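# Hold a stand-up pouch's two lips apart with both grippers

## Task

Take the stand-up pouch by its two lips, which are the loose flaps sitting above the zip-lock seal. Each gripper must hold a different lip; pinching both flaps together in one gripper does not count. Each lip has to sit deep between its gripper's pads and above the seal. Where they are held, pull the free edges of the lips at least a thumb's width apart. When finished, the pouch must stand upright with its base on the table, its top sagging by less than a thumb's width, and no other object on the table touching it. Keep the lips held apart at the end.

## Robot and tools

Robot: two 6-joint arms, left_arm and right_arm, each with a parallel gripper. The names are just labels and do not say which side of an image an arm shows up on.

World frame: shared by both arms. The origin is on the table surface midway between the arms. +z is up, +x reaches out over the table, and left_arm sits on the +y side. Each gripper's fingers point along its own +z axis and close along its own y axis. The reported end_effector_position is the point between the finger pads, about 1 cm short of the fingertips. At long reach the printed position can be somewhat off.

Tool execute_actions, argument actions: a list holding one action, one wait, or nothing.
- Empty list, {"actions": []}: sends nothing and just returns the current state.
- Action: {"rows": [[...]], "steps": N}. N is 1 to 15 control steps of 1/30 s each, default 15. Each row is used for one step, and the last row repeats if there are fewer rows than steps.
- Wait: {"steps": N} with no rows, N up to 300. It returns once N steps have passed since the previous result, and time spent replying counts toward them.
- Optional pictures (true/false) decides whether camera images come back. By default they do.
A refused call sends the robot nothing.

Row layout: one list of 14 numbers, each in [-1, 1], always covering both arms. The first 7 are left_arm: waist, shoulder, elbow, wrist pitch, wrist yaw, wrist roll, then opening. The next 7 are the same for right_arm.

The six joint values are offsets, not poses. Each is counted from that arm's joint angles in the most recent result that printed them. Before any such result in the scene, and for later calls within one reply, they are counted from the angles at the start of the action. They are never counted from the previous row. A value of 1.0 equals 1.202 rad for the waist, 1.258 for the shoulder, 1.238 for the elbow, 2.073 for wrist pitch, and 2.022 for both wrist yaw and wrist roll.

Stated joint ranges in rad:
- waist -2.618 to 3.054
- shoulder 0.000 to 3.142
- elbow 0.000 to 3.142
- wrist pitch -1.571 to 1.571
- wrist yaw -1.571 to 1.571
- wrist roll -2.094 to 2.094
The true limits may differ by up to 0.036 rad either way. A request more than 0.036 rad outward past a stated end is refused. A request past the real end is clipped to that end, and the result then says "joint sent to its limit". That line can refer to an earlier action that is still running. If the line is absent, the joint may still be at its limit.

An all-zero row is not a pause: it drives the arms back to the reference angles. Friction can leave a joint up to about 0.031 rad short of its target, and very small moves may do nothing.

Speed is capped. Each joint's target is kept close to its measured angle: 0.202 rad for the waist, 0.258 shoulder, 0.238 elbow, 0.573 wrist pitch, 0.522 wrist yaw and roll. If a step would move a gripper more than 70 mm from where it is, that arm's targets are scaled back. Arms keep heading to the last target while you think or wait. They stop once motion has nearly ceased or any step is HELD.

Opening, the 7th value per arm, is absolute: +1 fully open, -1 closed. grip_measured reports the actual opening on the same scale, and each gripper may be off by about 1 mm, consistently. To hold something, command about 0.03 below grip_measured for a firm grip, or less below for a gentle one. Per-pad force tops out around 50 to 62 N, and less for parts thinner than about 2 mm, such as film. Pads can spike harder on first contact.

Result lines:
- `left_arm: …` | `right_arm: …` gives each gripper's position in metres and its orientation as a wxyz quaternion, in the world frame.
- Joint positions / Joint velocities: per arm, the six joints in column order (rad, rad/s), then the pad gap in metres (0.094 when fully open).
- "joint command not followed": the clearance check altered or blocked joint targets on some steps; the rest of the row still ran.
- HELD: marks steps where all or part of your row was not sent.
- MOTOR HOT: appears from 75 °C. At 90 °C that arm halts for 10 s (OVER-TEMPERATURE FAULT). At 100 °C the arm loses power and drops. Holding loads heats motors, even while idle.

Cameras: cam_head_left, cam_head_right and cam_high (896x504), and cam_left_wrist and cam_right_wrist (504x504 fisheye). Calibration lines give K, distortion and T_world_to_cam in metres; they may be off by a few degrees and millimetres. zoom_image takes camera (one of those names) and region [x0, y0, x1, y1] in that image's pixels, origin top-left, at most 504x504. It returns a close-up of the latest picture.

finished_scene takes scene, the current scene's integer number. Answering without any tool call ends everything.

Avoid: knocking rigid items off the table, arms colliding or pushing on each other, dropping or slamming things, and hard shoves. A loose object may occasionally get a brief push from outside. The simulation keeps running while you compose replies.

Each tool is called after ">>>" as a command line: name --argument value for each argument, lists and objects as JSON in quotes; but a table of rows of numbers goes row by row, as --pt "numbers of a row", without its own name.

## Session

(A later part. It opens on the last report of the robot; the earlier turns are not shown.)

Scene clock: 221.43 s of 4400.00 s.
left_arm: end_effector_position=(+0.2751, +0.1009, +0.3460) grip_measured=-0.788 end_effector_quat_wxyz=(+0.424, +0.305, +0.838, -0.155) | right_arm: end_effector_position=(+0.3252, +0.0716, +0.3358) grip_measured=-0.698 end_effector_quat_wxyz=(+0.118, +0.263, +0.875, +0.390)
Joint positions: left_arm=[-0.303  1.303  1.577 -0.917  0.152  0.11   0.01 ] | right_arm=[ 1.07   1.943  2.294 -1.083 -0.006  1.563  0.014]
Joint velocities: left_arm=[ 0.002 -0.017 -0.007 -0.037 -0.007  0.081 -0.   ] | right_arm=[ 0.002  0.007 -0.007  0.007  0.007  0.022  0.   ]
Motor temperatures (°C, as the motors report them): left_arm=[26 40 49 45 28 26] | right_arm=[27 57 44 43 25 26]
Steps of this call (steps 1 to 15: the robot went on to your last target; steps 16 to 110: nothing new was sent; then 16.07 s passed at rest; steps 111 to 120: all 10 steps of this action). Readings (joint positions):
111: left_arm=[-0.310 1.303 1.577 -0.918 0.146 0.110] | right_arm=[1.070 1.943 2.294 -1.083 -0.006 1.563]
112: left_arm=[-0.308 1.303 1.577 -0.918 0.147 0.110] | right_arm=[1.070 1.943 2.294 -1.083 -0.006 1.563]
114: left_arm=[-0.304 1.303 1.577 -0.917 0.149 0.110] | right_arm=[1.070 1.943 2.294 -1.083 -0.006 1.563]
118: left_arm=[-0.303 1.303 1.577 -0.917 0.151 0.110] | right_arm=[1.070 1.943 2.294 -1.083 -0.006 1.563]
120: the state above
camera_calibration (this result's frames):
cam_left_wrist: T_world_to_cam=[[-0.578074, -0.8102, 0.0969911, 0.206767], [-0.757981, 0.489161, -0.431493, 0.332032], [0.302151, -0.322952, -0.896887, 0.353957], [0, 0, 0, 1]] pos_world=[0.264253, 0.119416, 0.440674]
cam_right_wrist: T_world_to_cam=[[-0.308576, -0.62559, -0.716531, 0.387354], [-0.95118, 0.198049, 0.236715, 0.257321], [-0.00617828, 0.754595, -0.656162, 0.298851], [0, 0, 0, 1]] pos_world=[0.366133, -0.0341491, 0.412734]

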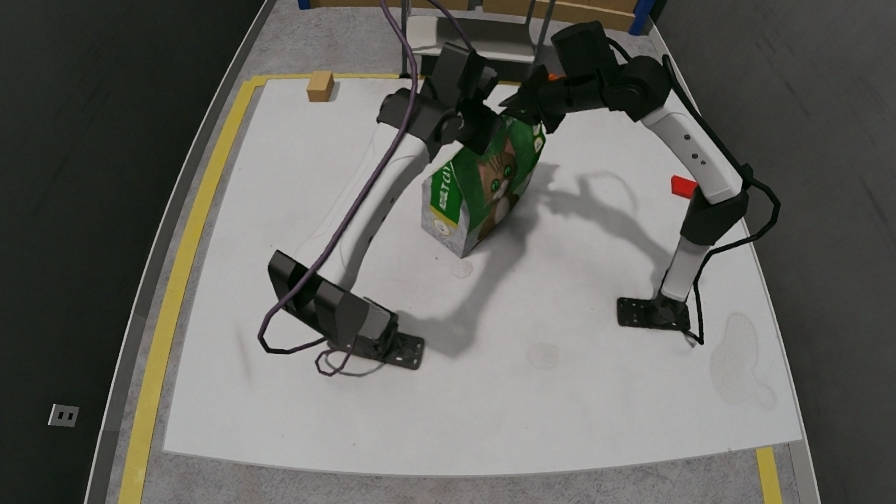

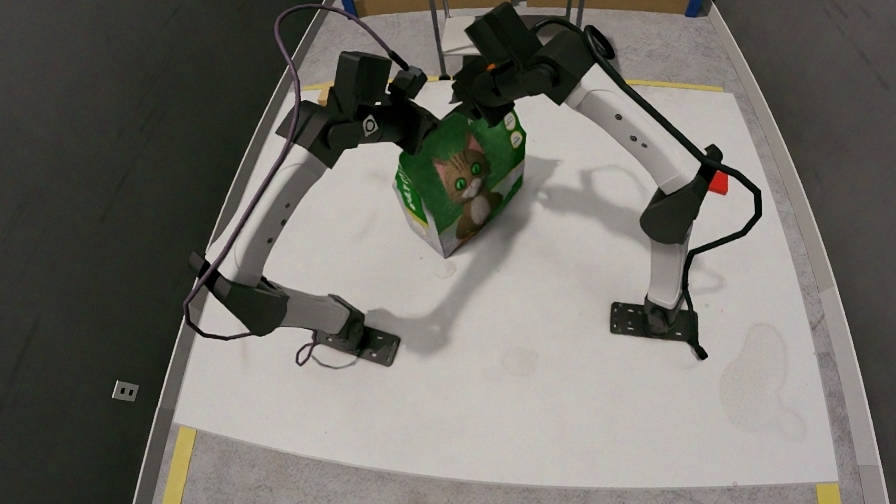

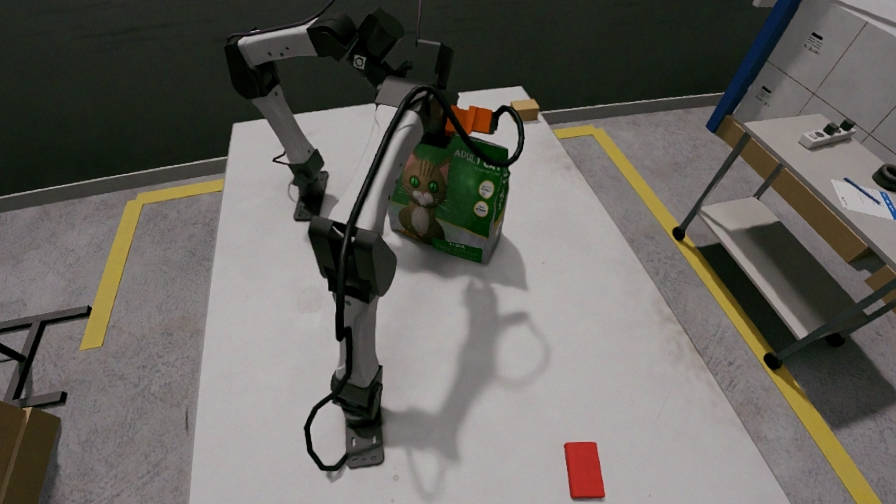

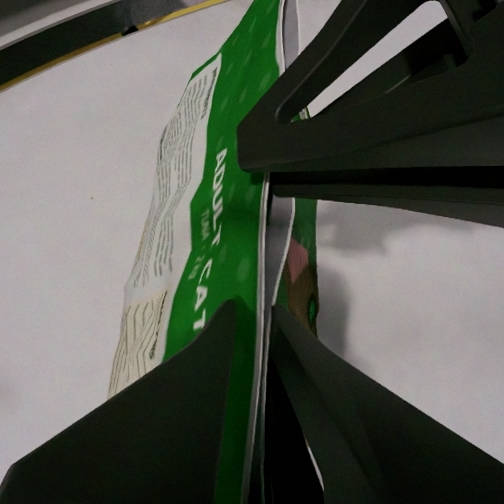

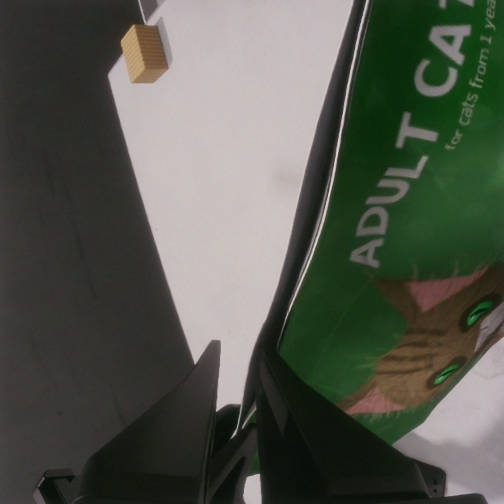

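>>> execute_actions --actions '[{"rows": [[0,0,0.04,-0.01,0,0,-0.79, 0,0,0,0,0,0,-0.7],[0,0,0.04,-0.01,0,0,-0.79, 0,0,0,0,0,0,-0.7],[0,0,0.04,-0.01,0,0,-0.79, 0,0,0,0,0,0,-0.7],[0,0,0.04,-0.01,0,0,-0.79, 0,0,0,0,0,0,-0.7],[0,0,0.04,-0.01,0,0,-0.79, 0,0,0,0,0,0,-0.7],[0,0,0.04,-0.01,0,0,-0.79, 0,0,0,0,0,0,-0.7],[0,0,0.04,-0.01,0,0,-0.79, 0,0,0,0,0,0,-0.7],[0.014,0,0.04,-0.01,0,0,-0.79, 0,0,0,0,0,0,-0.7]], "steps": 14}]'

>>> zoom_image --camera "cam_left_wrist" --region '[190, 140, 350, 400]'

Scene clock: 245.30 s of 4400.00 s.
left_arm: end_effector_position=(+0.2745, +0.1011, +0.3597) grip_measured=-0.788 end_effector_quat_wxyz=(+0.436, +0.304, +0.832, -0.158) | right_arm: end_effector_position=(+0.3252, +0.0716, +0.3358) grip_measured=-0.698 end_effector_quat_wxyz=(+0.118, +0.263, +0.875, +0.390)
Joint positions: left_arm=[-0.303  1.304  1.616 -0.926  0.152  0.11   0.01 ] | right_arm=[ 1.07   1.943  2.294 -1.083 -0.006  1.563  0.014]
Joint velocities: left_arm=[-0.007 -0.002  0.002  0.007  0.051 -0.095 -0.   ] | right_arm=[ 0.007 -0.012  0.007 -0.037  0.037 -0.007  0.   ]
Motor temperatures (°C, as the motors report them): left_arm=[26 39 50 45 28 26] | right_arm=[27 58 43 43 25 26]
Steps of this call (steps 1 to 15: the robot went on to your last target; steps 16 to 110: nothing new was sent; then 19.73 s passed at rest; steps 111 to 124: all 14 steps of this action). Readings (joint positions):
111: left_arm=[-0.303 1.303 1.583 -0.921 0.152 0.110] | right_arm=[1.070 1.943 2.294 -1.083 -0.006 1.563]
112: left_arm=[-0.303 1.304 1.591 -0.925 0.152 0.110] | right_arm=[1.070 1.943 2.294 -1.083 -0.006 1.563]
114: left_arm=[-0.303 1.304 1.607 -0.926 0.152 0.110] | right_arm=[1.070 1.943 2.294 -1.083 -0.006 1.563]
118: left_arm=[-0.303 1.304 1.616 -0.926 0.152 0.110] | right_arm=[1.070 1.943 2.294 -1.083 -0.006 1.563]
124: the state above
camera_calibration (this result's frames):
cam_left_wrist: T_world_to_cam=[[-0.580876, -0.808498, 0.0944124, 0.206771], [-0.747001, 0.483393, -0.456422, 0.343921], [0.323378, -0.33565, -0.88474, 0.357557], [0, 0, 0, 1]] pos_world=[0.261391, 0.120939, 0.453796]
cam_right_wrist: T_world_to_cam=[[-0.308576, -0.62559, -0.716531, 0.387354], [-0.95118, 0.198049, 0.236715, 0.257321], [-0.00617828, 0.754595, -0.656162, 0.298851], [0, 0, 0, 1]] pos_world=[0.366133, -0.0341491, 0.412734]

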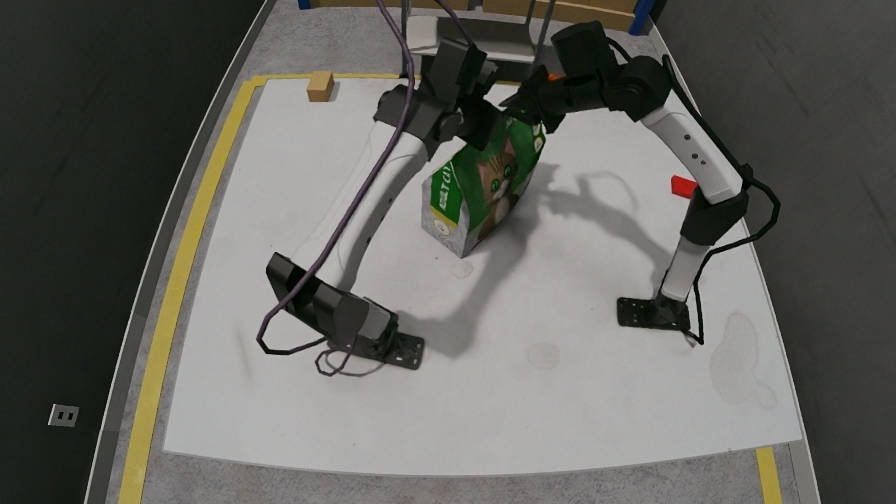

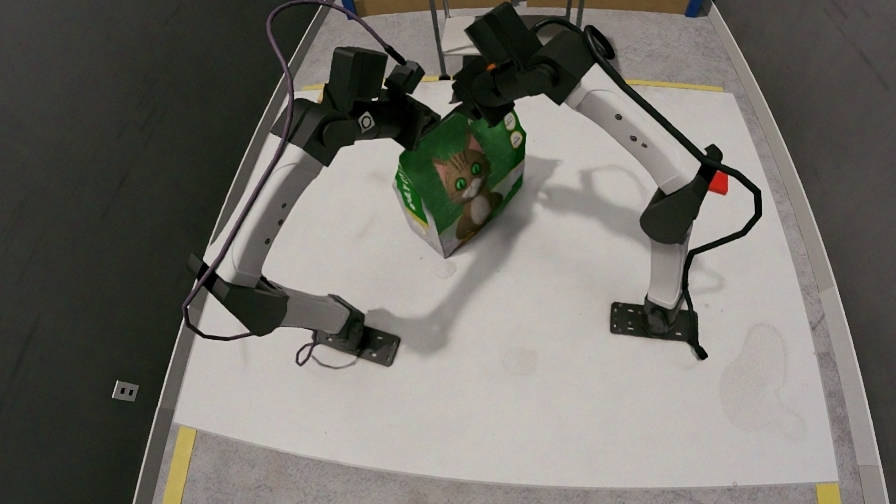

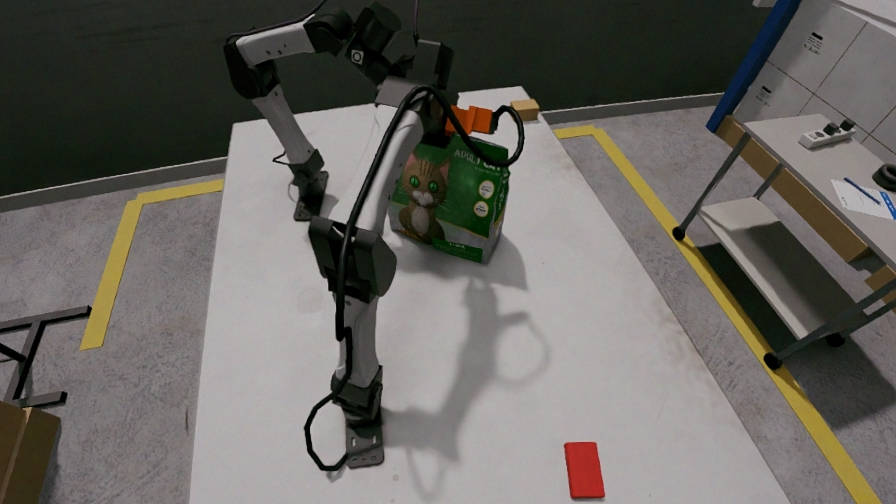

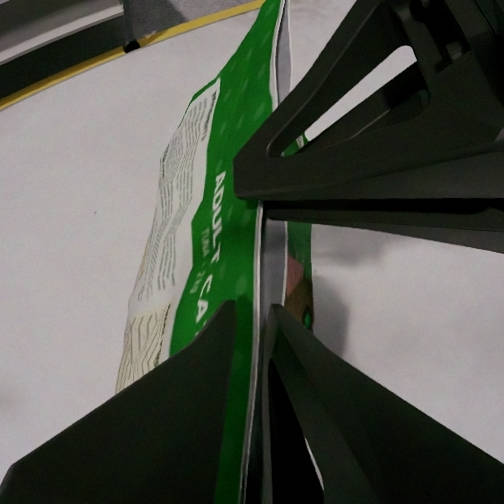

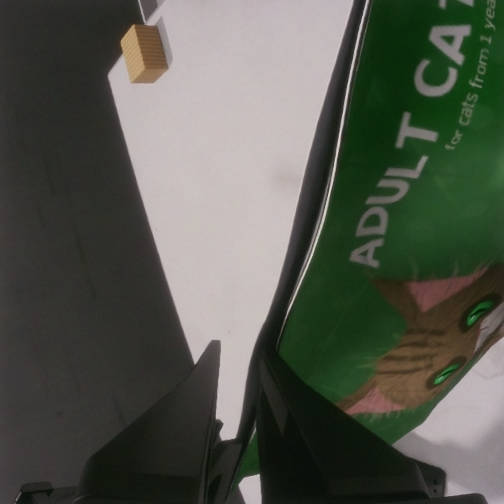

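Region (190, 140, 350, 400) of cam_left_wrist's 504x504 image, scaled by 1.938, with more detail than that image has; it fills the left 310 columns of this view, and the rest is white.

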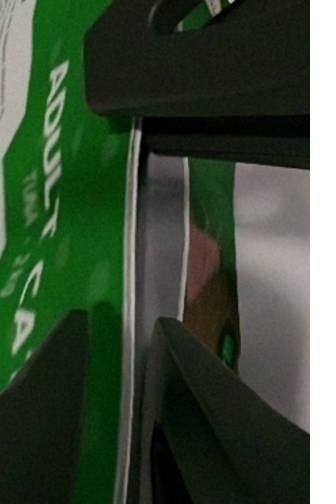

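>>> execute_actions --actions '[{"rows": [[0,-0.012,-0.03,0.012,0,0,-0.79, 0,0,0,0,0,0,-0.7],[0,-0.02,-0.05,0.02,0,0,-0.79, 0,0,0,0,0,0,-0.7],[0,-0.026,-0.065,0.027,0,0,-0.79, 0,0,0,0,0,0,-0.7],[0,-0.031,-0.08,0.033,0,0,-0.79, 0,0,0,0,0,0,-0.7],[0,-0.036,-0.097,0.04,0,0,-0.79, 0,0,0,0,0,0,-0.7]], "steps": 13}]'

>>> zoom_image --camera "cam_left_wrist" --region '[170, 200, 350, 500]'

Scene clock: 256.33 s of 4400.00 s.
left_arm: end_effector_position=(+0.2761, +0.1005, +0.3460) grip_measured=-0.788 end_effector_quat_wxyz=(+0.442, +0.304, +0.829, -0.158) | right_arm: end_effector_position=(+0.3252, +0.0716, +0.3358) grip_measured=-0.698 end_effector_quat_wxyz=(+0.118, +0.263, +0.875, +0.390)
Joint positions: left_arm=[-0.303  1.272  1.519 -0.849  0.15   0.11   0.01 ] | right_arm=[ 1.07   1.943  2.294 -1.083 -0.006  1.563  0.014]
Joint velocities: left_arm=[ 0.017 -0.007 -0.002  0.051  0.037 -0.051 -0.   ] | right_arm=[ 0.002 -0.017  0.002  0.037  0.007 -0.037  0.001]
Motor temperatures (°C, as the motors report them): left_arm=[26 39 51 45 28 26] | right_arm=[27 58 43 43 25 26]
Steps of this call (steps 1 to 15: the robot went on to your last target; steps 16 to 110: nothing new was sent; then 6.93 s passed at rest; steps 111 to 123: all 13 steps of this action). Readings (joint positions):
111: left_arm=[-0.303 1.303 1.613 -0.923 0.152 0.110] | right_arm=[1.070 1.943 2.294 -1.083 -0.006 1.563]
112: left_arm=[-0.303 1.300 1.604 -0.913 0.152 0.110] | right_arm=[1.070 1.943 2.294 -1.083 -0.006 1.563]
114: left_arm=[-0.303 1.288 1.571 -0.894 0.152 0.110] | right_arm=[1.070 1.943 2.294 -1.083 -0.006 1.563]
118: left_arm=[-0.303 1.273 1.521 -0.866 0.152 0.110] | right_arm=[1.070 1.943 2.294 -1.083 -0.006 1.563]
123: the state above
camera_calibration (this result's frames):
cam_left_wrist: T_world_to_cam=[[-0.580743, -0.808887, 0.0918651, 0.209451], [-0.742127, 0.479642, -0.468178, 0.342231], [0.334641, -0.340067, -0.878846, 0.340042], [0, 0, 0, 1]] pos_world=[0.261824, 0.120911, 0.439828]
cam_right_wrist: T_world_to_cam=[[-0.308576, -0.62559, -0.716531, 0.387354], [-0.95118, 0.198049, 0.236715, 0.257321], [-0.00617828, 0.754595, -0.656162, 0.298851], [0, 0, 0, 1]] pos_world=[0.366133, -0.0341491, 0.412734]

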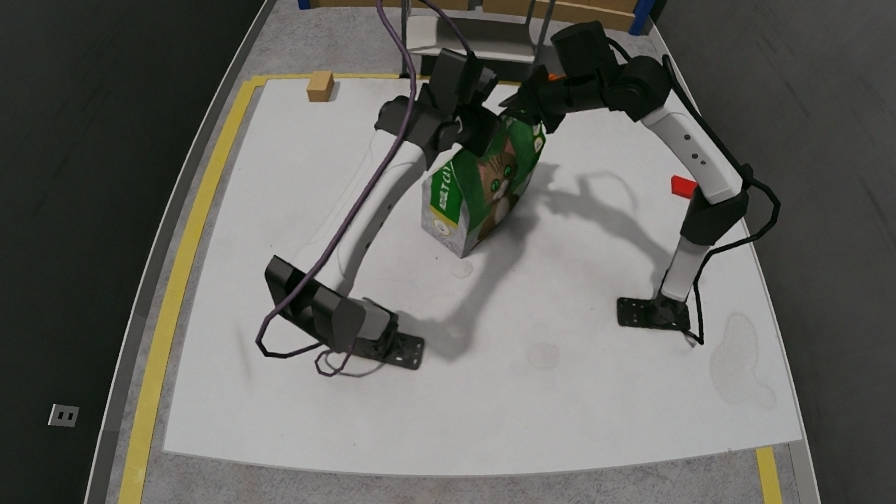

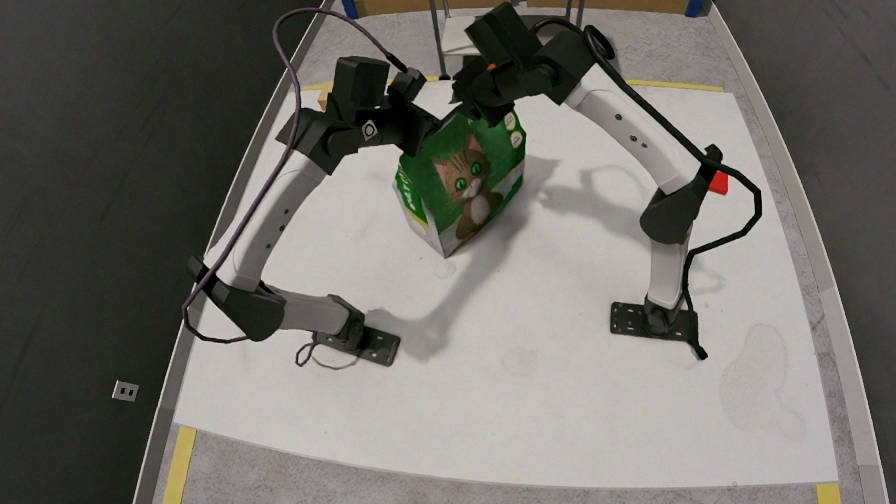

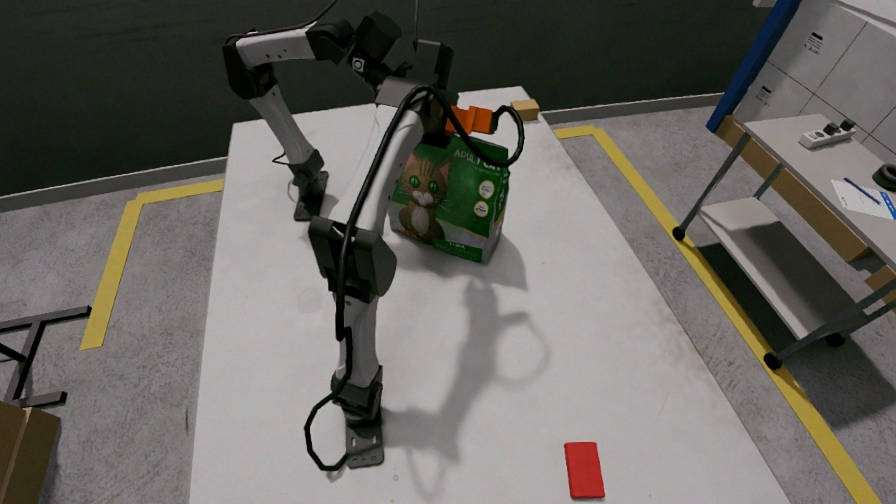

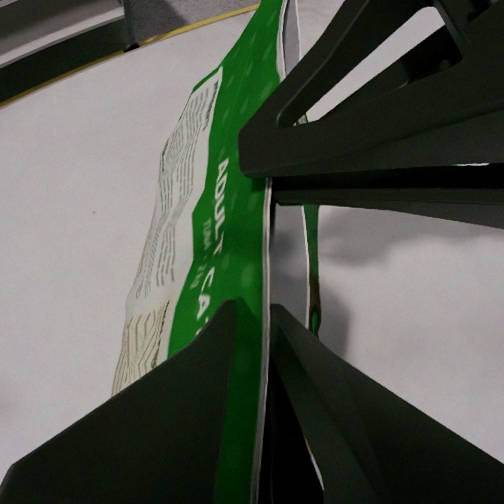

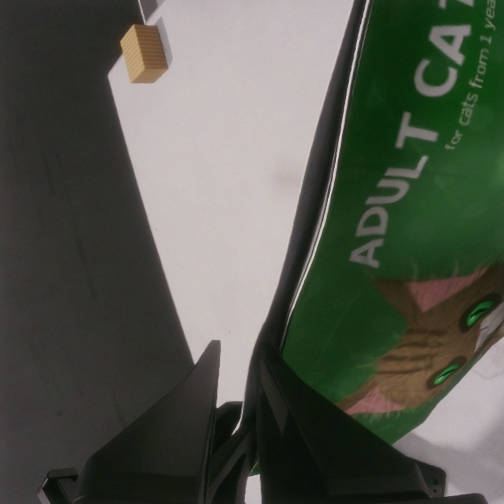

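Region (170, 200, 350, 500) of cam_left_wrist's 504x504 image, scaled by 1.680, with more detail than that image has; it fills the left 302 columns of this view, and the rest is white.

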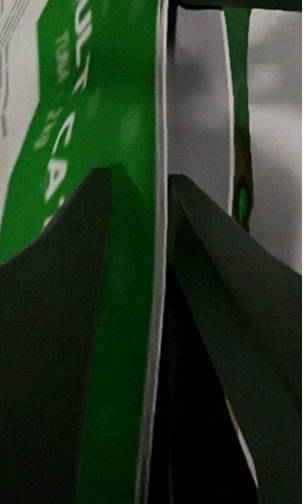

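>>> zoom_image --camera "cam_head_right" --region '[390, 70, 530, 170]'

Region (390, 70, 530, 170) of cam_head_right's 896x504 image, scaled by 3.600, with more detail than that image has; it fills the top 360 rows of this view, and the rest is white.

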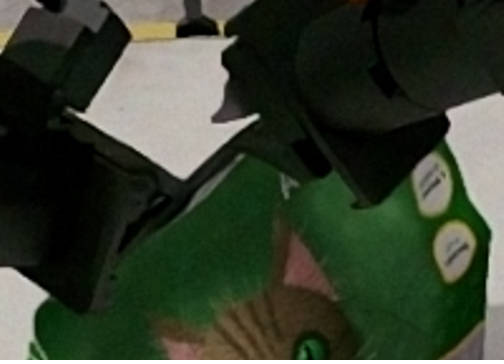

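>>> execute_actions --actions '[{"rows": [[0,-0.012,-0.03,0.008,0,0,-0.79, 0,0,0,0,0,0,-0.7],[0,-0.018,-0.047,0.014,0,0,-0.79, 0,0,0,0,0,0,-0.7],[0,-0.024,-0.062,0.02,0,0,-0.79, 0,0,0,0,0,0,-0.7],[0,-0.028,-0.075,0.025,0,0,-0.79, 0,0,0,0,0,0,-0.7],[0,-0.032,-0.085,0.029,0,0,-0.79, 0,0,0,0,0,0,-0.7]], "steps": 13}]'

>>> zoom_image --camera "cam_left_wrist" --region '[170, 200, 350, 500]'

Scene clock: 272.70 s of 4400.00 s.
left_arm: end_effector_position=(+0.2766, +0.1002, +0.3404) grip_measured=-0.788 end_effector_quat_wxyz=(+0.456, +0.302, +0.821, -0.160) | right_arm: end_effector_position=(+0.3252, +0.0716, +0.3358) grip_measured=-0.698 end_effector_quat_wxyz=(+0.118, +0.263, +0.875, +0.390)
Joint positions: left_arm=[-0.303  1.237  1.443 -0.774  0.151  0.11   0.01 ] | right_arm=[ 1.07   1.943  2.294 -1.083 -0.006  1.563  0.014]
Joint velocities: left_arm=[-0.007 -0.002 -0.012  0.066 -0.051  0.007  0.   ] | right_arm=[ 0.007  0.022  0.007 -0.022 -0.037 -0.051 -0.001]
Motor temperatures (°C, as the motors report them): left_arm=[26 39 49 46 28 26] | right_arm=[27 58 43 43 25 26]
Steps of this call (steps 1 to 15: the robot went on to your last target; steps 16 to 110: nothing new was sent; then 12.27 s passed at rest; steps 111 to 123: all 13 steps of this action). Readings (joint positions):
111: left_arm=[-0.303 1.271 1.517 -0.844 0.150 0.110] | right_arm=[1.070 1.943 2.294 -1.083 -0.006 1.563]
112: left_arm=[-0.303 1.268 1.509 -0.836 0.150 0.110] | right_arm=[1.070 1.943 2.294 -1.083 -0.006 1.563]
114: left_arm=[-0.303 1.257 1.481 -0.816 0.150 0.110] | right_arm=[1.070 1.943 2.294 -1.083 -0.006 1.563]
118: left_arm=[-0.303 1.240 1.447 -0.781 0.151 0.110] | right_arm=[1.070 1.943 2.294 -1.083 -0.006 1.563]
123: the state above
camera_calibration (this result's frames):
cam_left_wrist: T_world_to_cam=[[-0.583569, -0.807236, 0.0884151, 0.211753], [-0.728225, 0.47203, -0.496866, 0.346795], [0.359354, -0.354342, -0.863311, 0.324169], [0, 0, 0, 1]] pos_world=[0.259626, 0.122103, 0.433447]
cam_right_wrist: T_world_to_cam=[[-0.308576, -0.62559, -0.716531, 0.387354], [-0.95118, 0.198049, 0.236715, 0.257321], [-0.00617828, 0.754595, -0.656162, 0.298851], [0, 0, 0, 1]] pos_world=[0.366133, -0.0341491, 0.412734]

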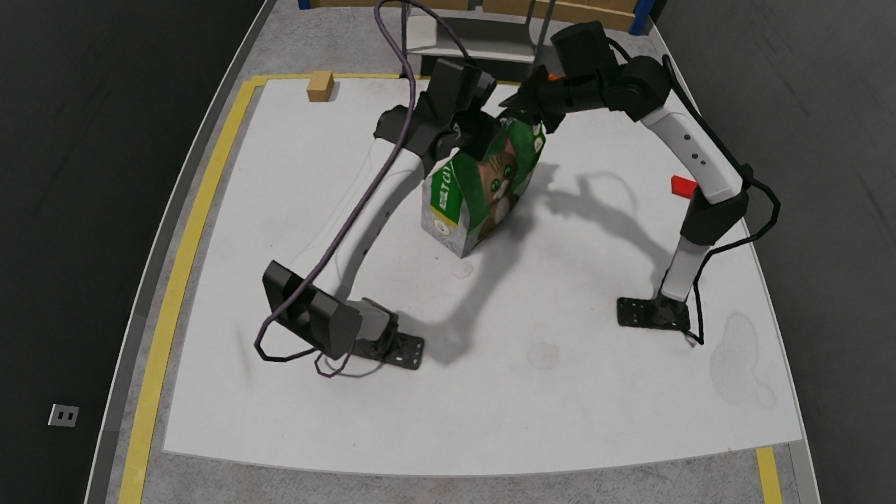

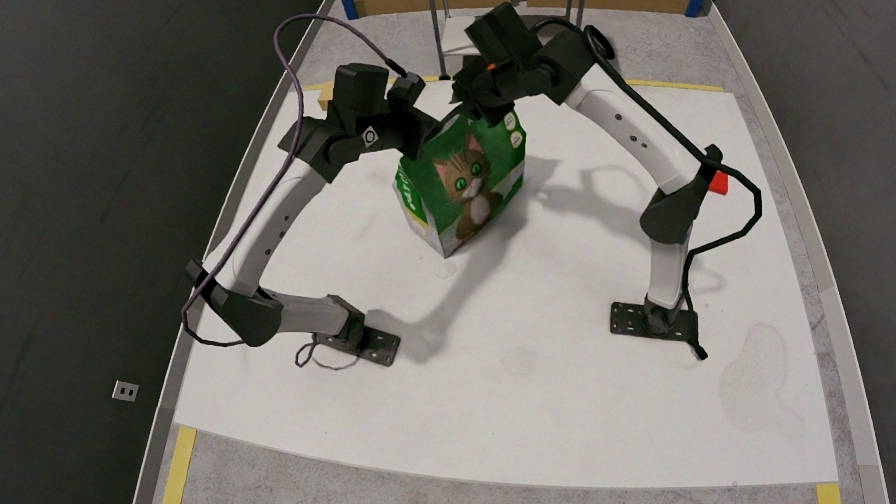

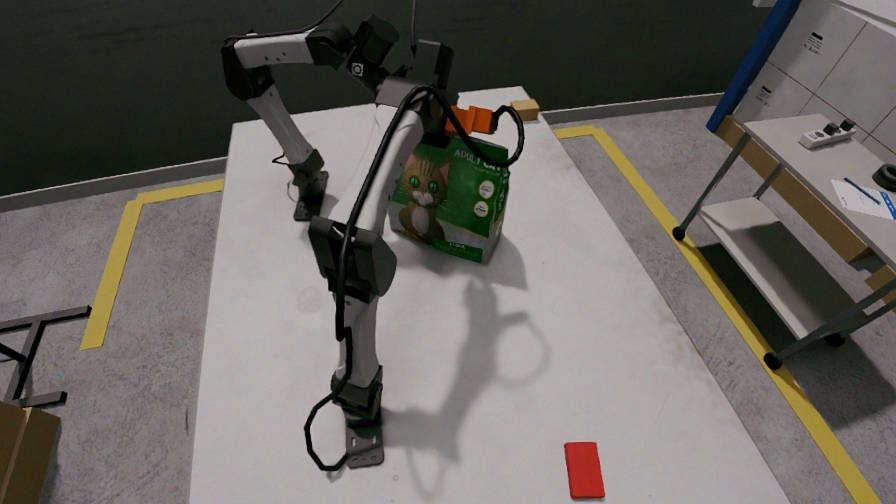

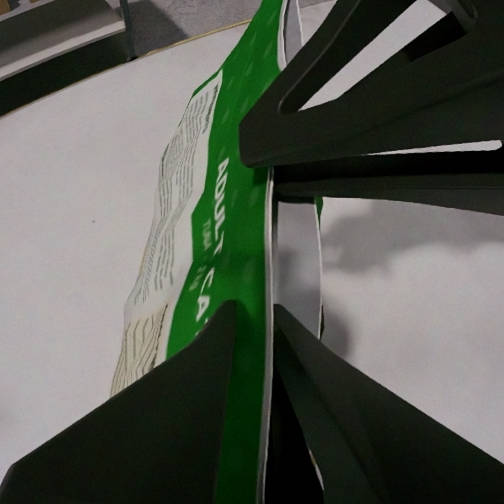

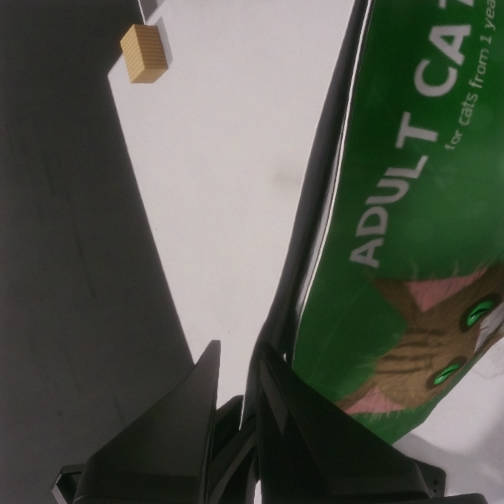

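Region (170, 200, 350, 500) of cam_left_wrist's 504x504 image, scaled by 1.680, with more detail than that image has; it fills the left 302 columns of this view, and the rest is white.

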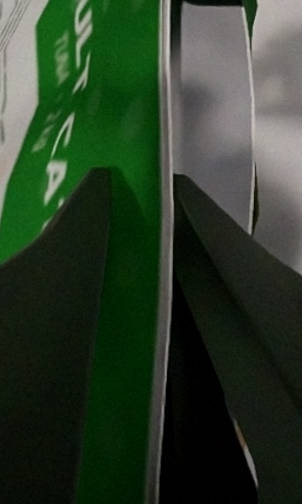

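>>> execute_actions --actions '[{"rows": [[0,0,-0.01,-0.012,0,0,-0.79, 0,0,0,0,0,0,-0.7],[0,0,-0.015,-0.02,0,0,-0.79, 0,0,0,0,0,0,-0.7],[0,0,-0.02,-0.028,0,0,-0.79, 0,0,0,0,0,0,-0.7],[0,0,-0.025,-0.036,0,0,-0.79, 0,0,0,0,0,0,-0.7]], "steps": 12}]'

>>> zoom_image --camera "cam_left_wrist" --region '[170, 200, 350, 500]'

Scene clock: 285.60 s of 4400.00 s.
left_arm: end_effector_position=(+0.2763, +0.1004, +0.3397) grip_measured=-0.788 end_effector_quat_wxyz=(+0.455, +0.302, +0.822, -0.160) | right_arm: end_effector_position=(+0.3252, +0.0716, +0.3358) grip_measured=-0.698 end_effector_quat_wxyz=(+0.118, +0.263, +0.875, +0.390)
Joint positions: left_arm=[-0.303  1.237  1.443 -0.777  0.151  0.11   0.01 ] | right_arm=[ 1.07   1.943  2.294 -1.083 -0.006  1.563  0.014]
Joint velocities: left_arm=[-0.007 -0.002 -0.002 -0.007  0.051 -0.022  0.001] | right_arm=[-0.002  0.007 -0.002 -0.037  0.022  0.007 -0.   ]
Motor temperatures (°C, as the motors report them): left_arm=[26 39 48 45 28 26] | right_arm=[27 58 43 43 25 26]
Steps of this call (steps 1 to 15: the robot went on to your last target; steps 16 to 110: nothing new was sent; then 8.83 s passed at rest; steps 111 to 122: all 12 steps of this action). Readings (joint positions):
111: left_arm=[-0.303 1.237 1.443 -0.773 0.151 0.110] | right_arm=[1.070 1.943 2.294 -1.083 -0.006 1.563]
112: left_arm=[-0.303 1.237 1.443 -0.773 0.151 0.110] | right_arm=[1.070 1.943 2.294 -1.083 -0.006 1.563]
114: left_arm=[-0.303 1.237 1.443 -0.776 0.151 0.110] | right_arm=[1.070 1.943 2.294 -1.083 -0.006 1.563]
118: left_arm=[-0.303 1.237 1.443 -0.777 0.151 0.110] | right_arm=[1.070 1.943 2.294 -1.083 -0.006 1.563]
122: the state above
camera_calibration (this result's frames):
cam_left_wrist: T_world_to_cam=[[-0.583334, -0.807368, 0.08876, 0.211606], [-0.729543, 0.472771, -0.494221, 0.34552], [0.357055, -0.35305, -0.864793, 0.324737], [0, 0, 0, 1]] pos_world=[0.25956, 0.12214, 0.432811]
cam_right_wrist: T_world_to_cam=[[-0.308576, -0.62559, -0.716531, 0.387354], [-0.95118, 0.198049, 0.236715, 0.257321], [-0.00617828, 0.754595, -0.656162, 0.298851], [0, 0, 0, 1]] pos_world=[0.366133, -0.0341491, 0.412734]

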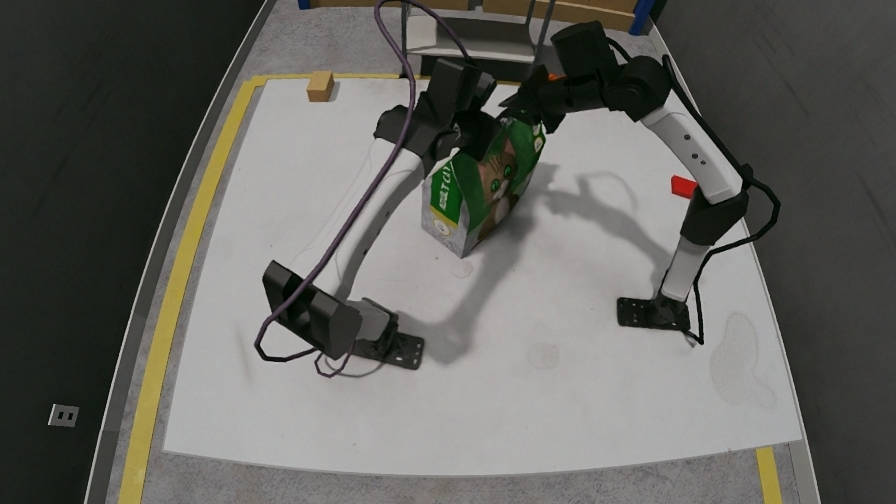

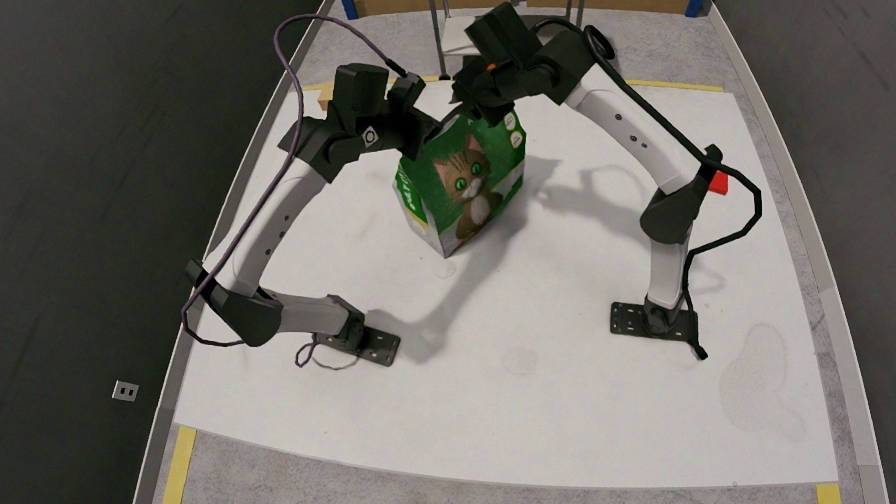

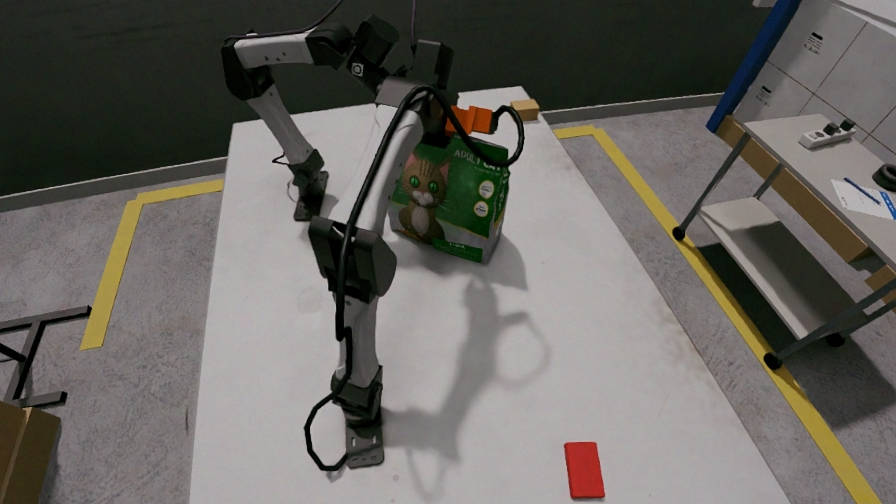

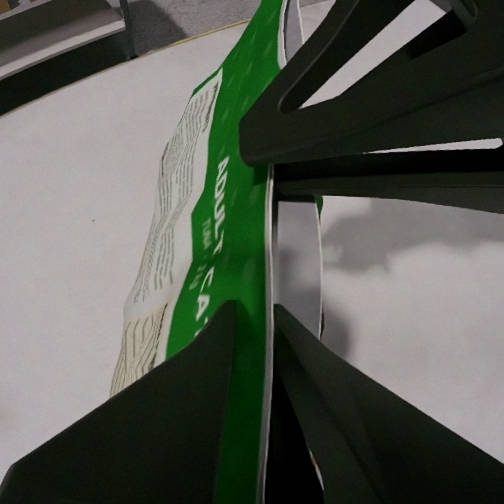

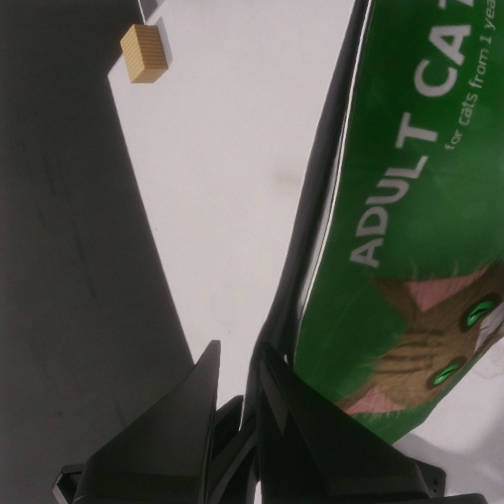

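Region (170, 200, 350, 500) of cam_left_wrist's 504x504 image, scaled by 1.680, with more detail than that image has; it fills the left 302 columns of this view, and the rest is white.

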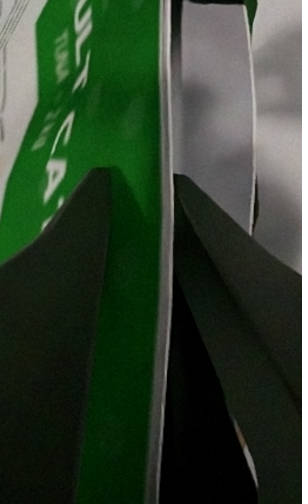

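>>> execute_actions --actions '[{"rows": [[0,0,0,0,0,0,-0.84, 0,0,0,0,0,0,-0.7],[0,0,0,0,0,0,-0.88, 0,0,0,0,0,0,-0.7],[0,0,0,0,0,0,-0.92, 0,0,0,0,0,0,-0.7],[0,0,0,0,0,0,-0.95, 0,0,0,0,0,0,-0.7],[0,0,0,0,0,0,-0.97, 0,0,0,0,0,0,-0.7],[0,0,0,0,0,0,-1, 0,0,0,0,0,0,-0.7]], "steps": 14}]'

>>> zoom_image --camera "cam_left_wrist" --region '[170, 200, 350, 500]'

Scene clock: 298.40 s of 4400.00 s.
left_arm: end_effector_position=(+0.2783, +0.1011, +0.3415) grip_measured=-0.973 end_effector_quat_wxyz=(+0.460, +0.300, +0.821, -0.157) | right_arm: end_effector_position=(+0.3252, +0.0716, +0.3358) grip_measured=-0.698 end_effector_quat_wxyz=(+0.118, +0.263, +0.875, +0.390)
Joint positions: left_arm=[-0.303  1.237  1.443 -0.768  0.141  0.11   0.001] | right_arm=[ 1.07   1.943  2.294 -1.083 -0.006  1.563  0.014]
Joint velocities: left_arm=[-0.012  0.002 -0.002 -0.037  0.081  0.022 -0.   ] | right_arm=[ 0.002  0.017 -0.007 -0.007 -0.095  0.007 -0.001]
Motor temperatures (°C, as the motors report them): left_arm=[26 39 48 44 28 26] | right_arm=[27 59 43 43 25 26]
Steps of this call (steps 1 to 15: the robot went on to your last target; steps 16 to 110: nothing new was sent; then 8.67 s passed at rest; steps 111 to 124: all 14 steps of this action). Readings (joint positions):
111: left_arm=[-0.303 1.237 1.443 -0.774 0.151 0.110] | right_arm=[1.070 1.943 2.294 -1.083 -0.006 1.563]
112: left_arm=[-0.303 1.237 1.443 -0.770 0.151 0.110] | right_arm=[1.070 1.943 2.294 -1.083 -0.006 1.563]
114: left_arm=[-0.303 1.237 1.443 -0.769 0.151 0.110] | right_arm=[1.070 1.943 2.294 -1.083 -0.006 1.563]
118: left_arm=[-0.303 1.237 1.443 -0.768 0.142 0.110] | right_arm=[1.070 1.943 2.294 -1.083 -0.006 1.563]
124: the state above
camera_calibration (this result's frames):
cam_left_wrist: T_world_to_cam=[[-0.577747, -0.812021, 0.0826459, 0.214216], [-0.727931, 0.466804, -0.502206, 0.350479], [0.369223, -0.350309, -0.860789, 0.320806], [0, 0, 0, 1]] pos_world=[0.260438, 0.122723, 0.434455]
cam_right_wrist: T_world_to_cam=[[-0.308576, -0.62559, -0.716531, 0.387354], [-0.95118, 0.198049, 0.236715, 0.257321], [-0.00617828, 0.754595, -0.656162, 0.298851], [0, 0, 0, 1]] pos_world=[0.366133, -0.0341491, 0.412734]

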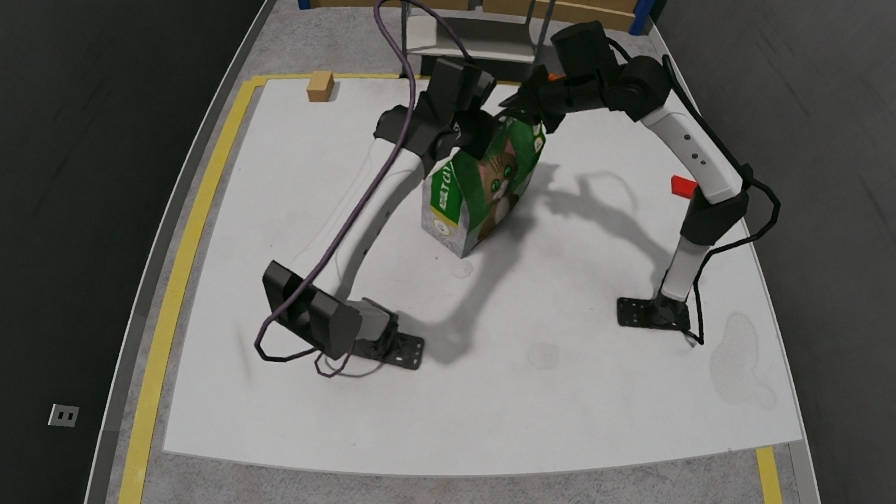

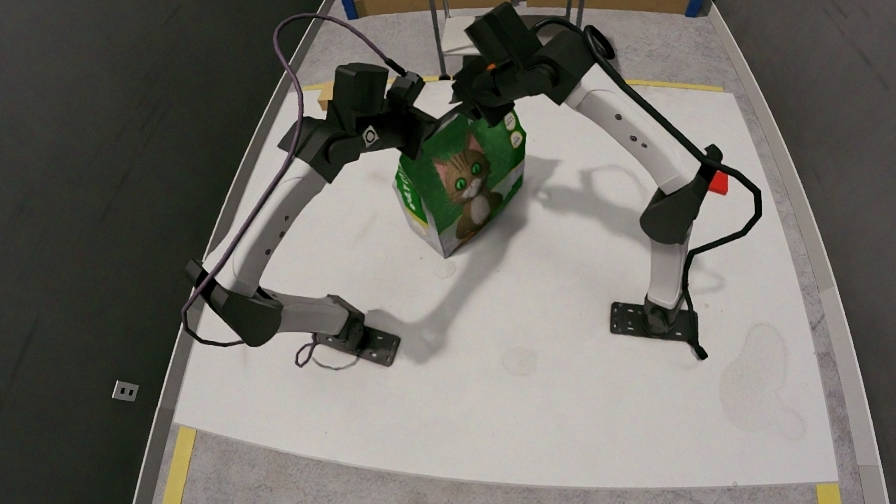

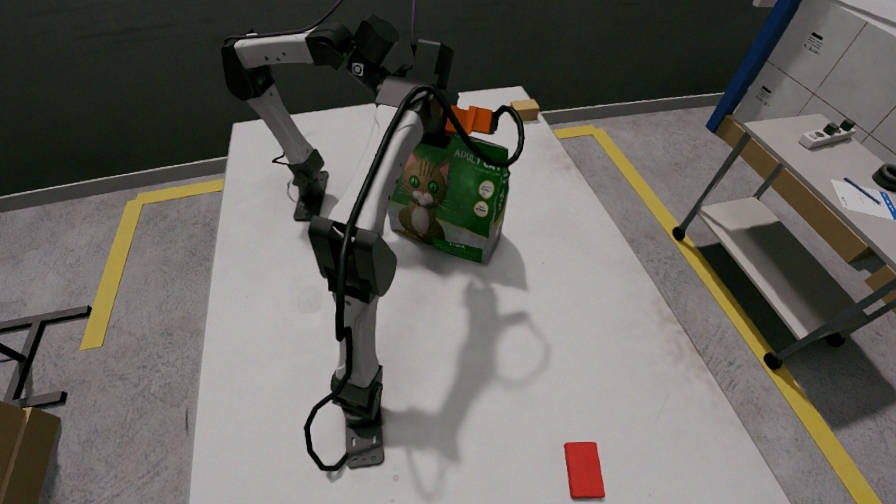

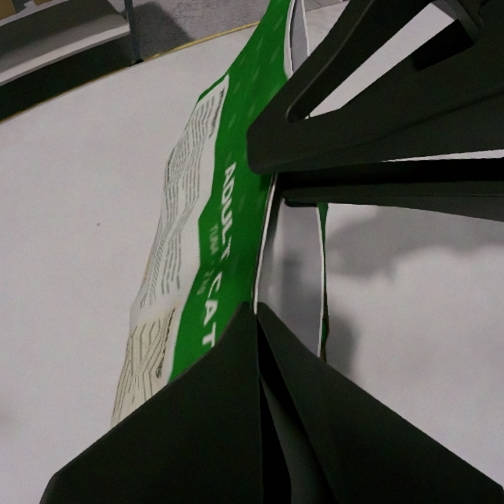

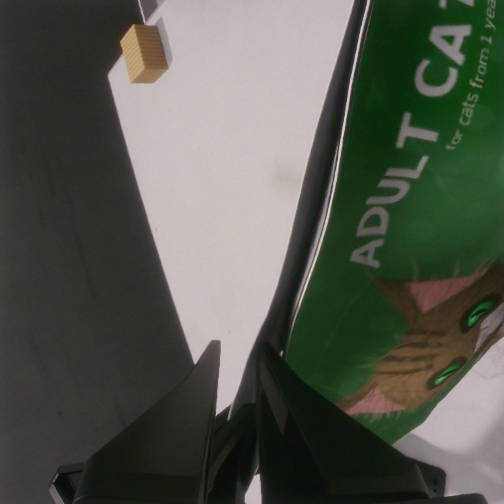

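Region (170, 200, 350, 500) of cam_left_wrist's 504x504 image, scaled by 1.680, with more detail than that image has; it fills the left 302 columns of this view, and the rest is white.

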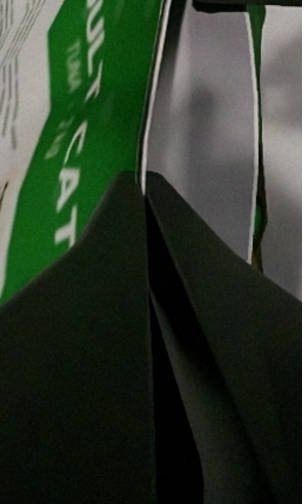

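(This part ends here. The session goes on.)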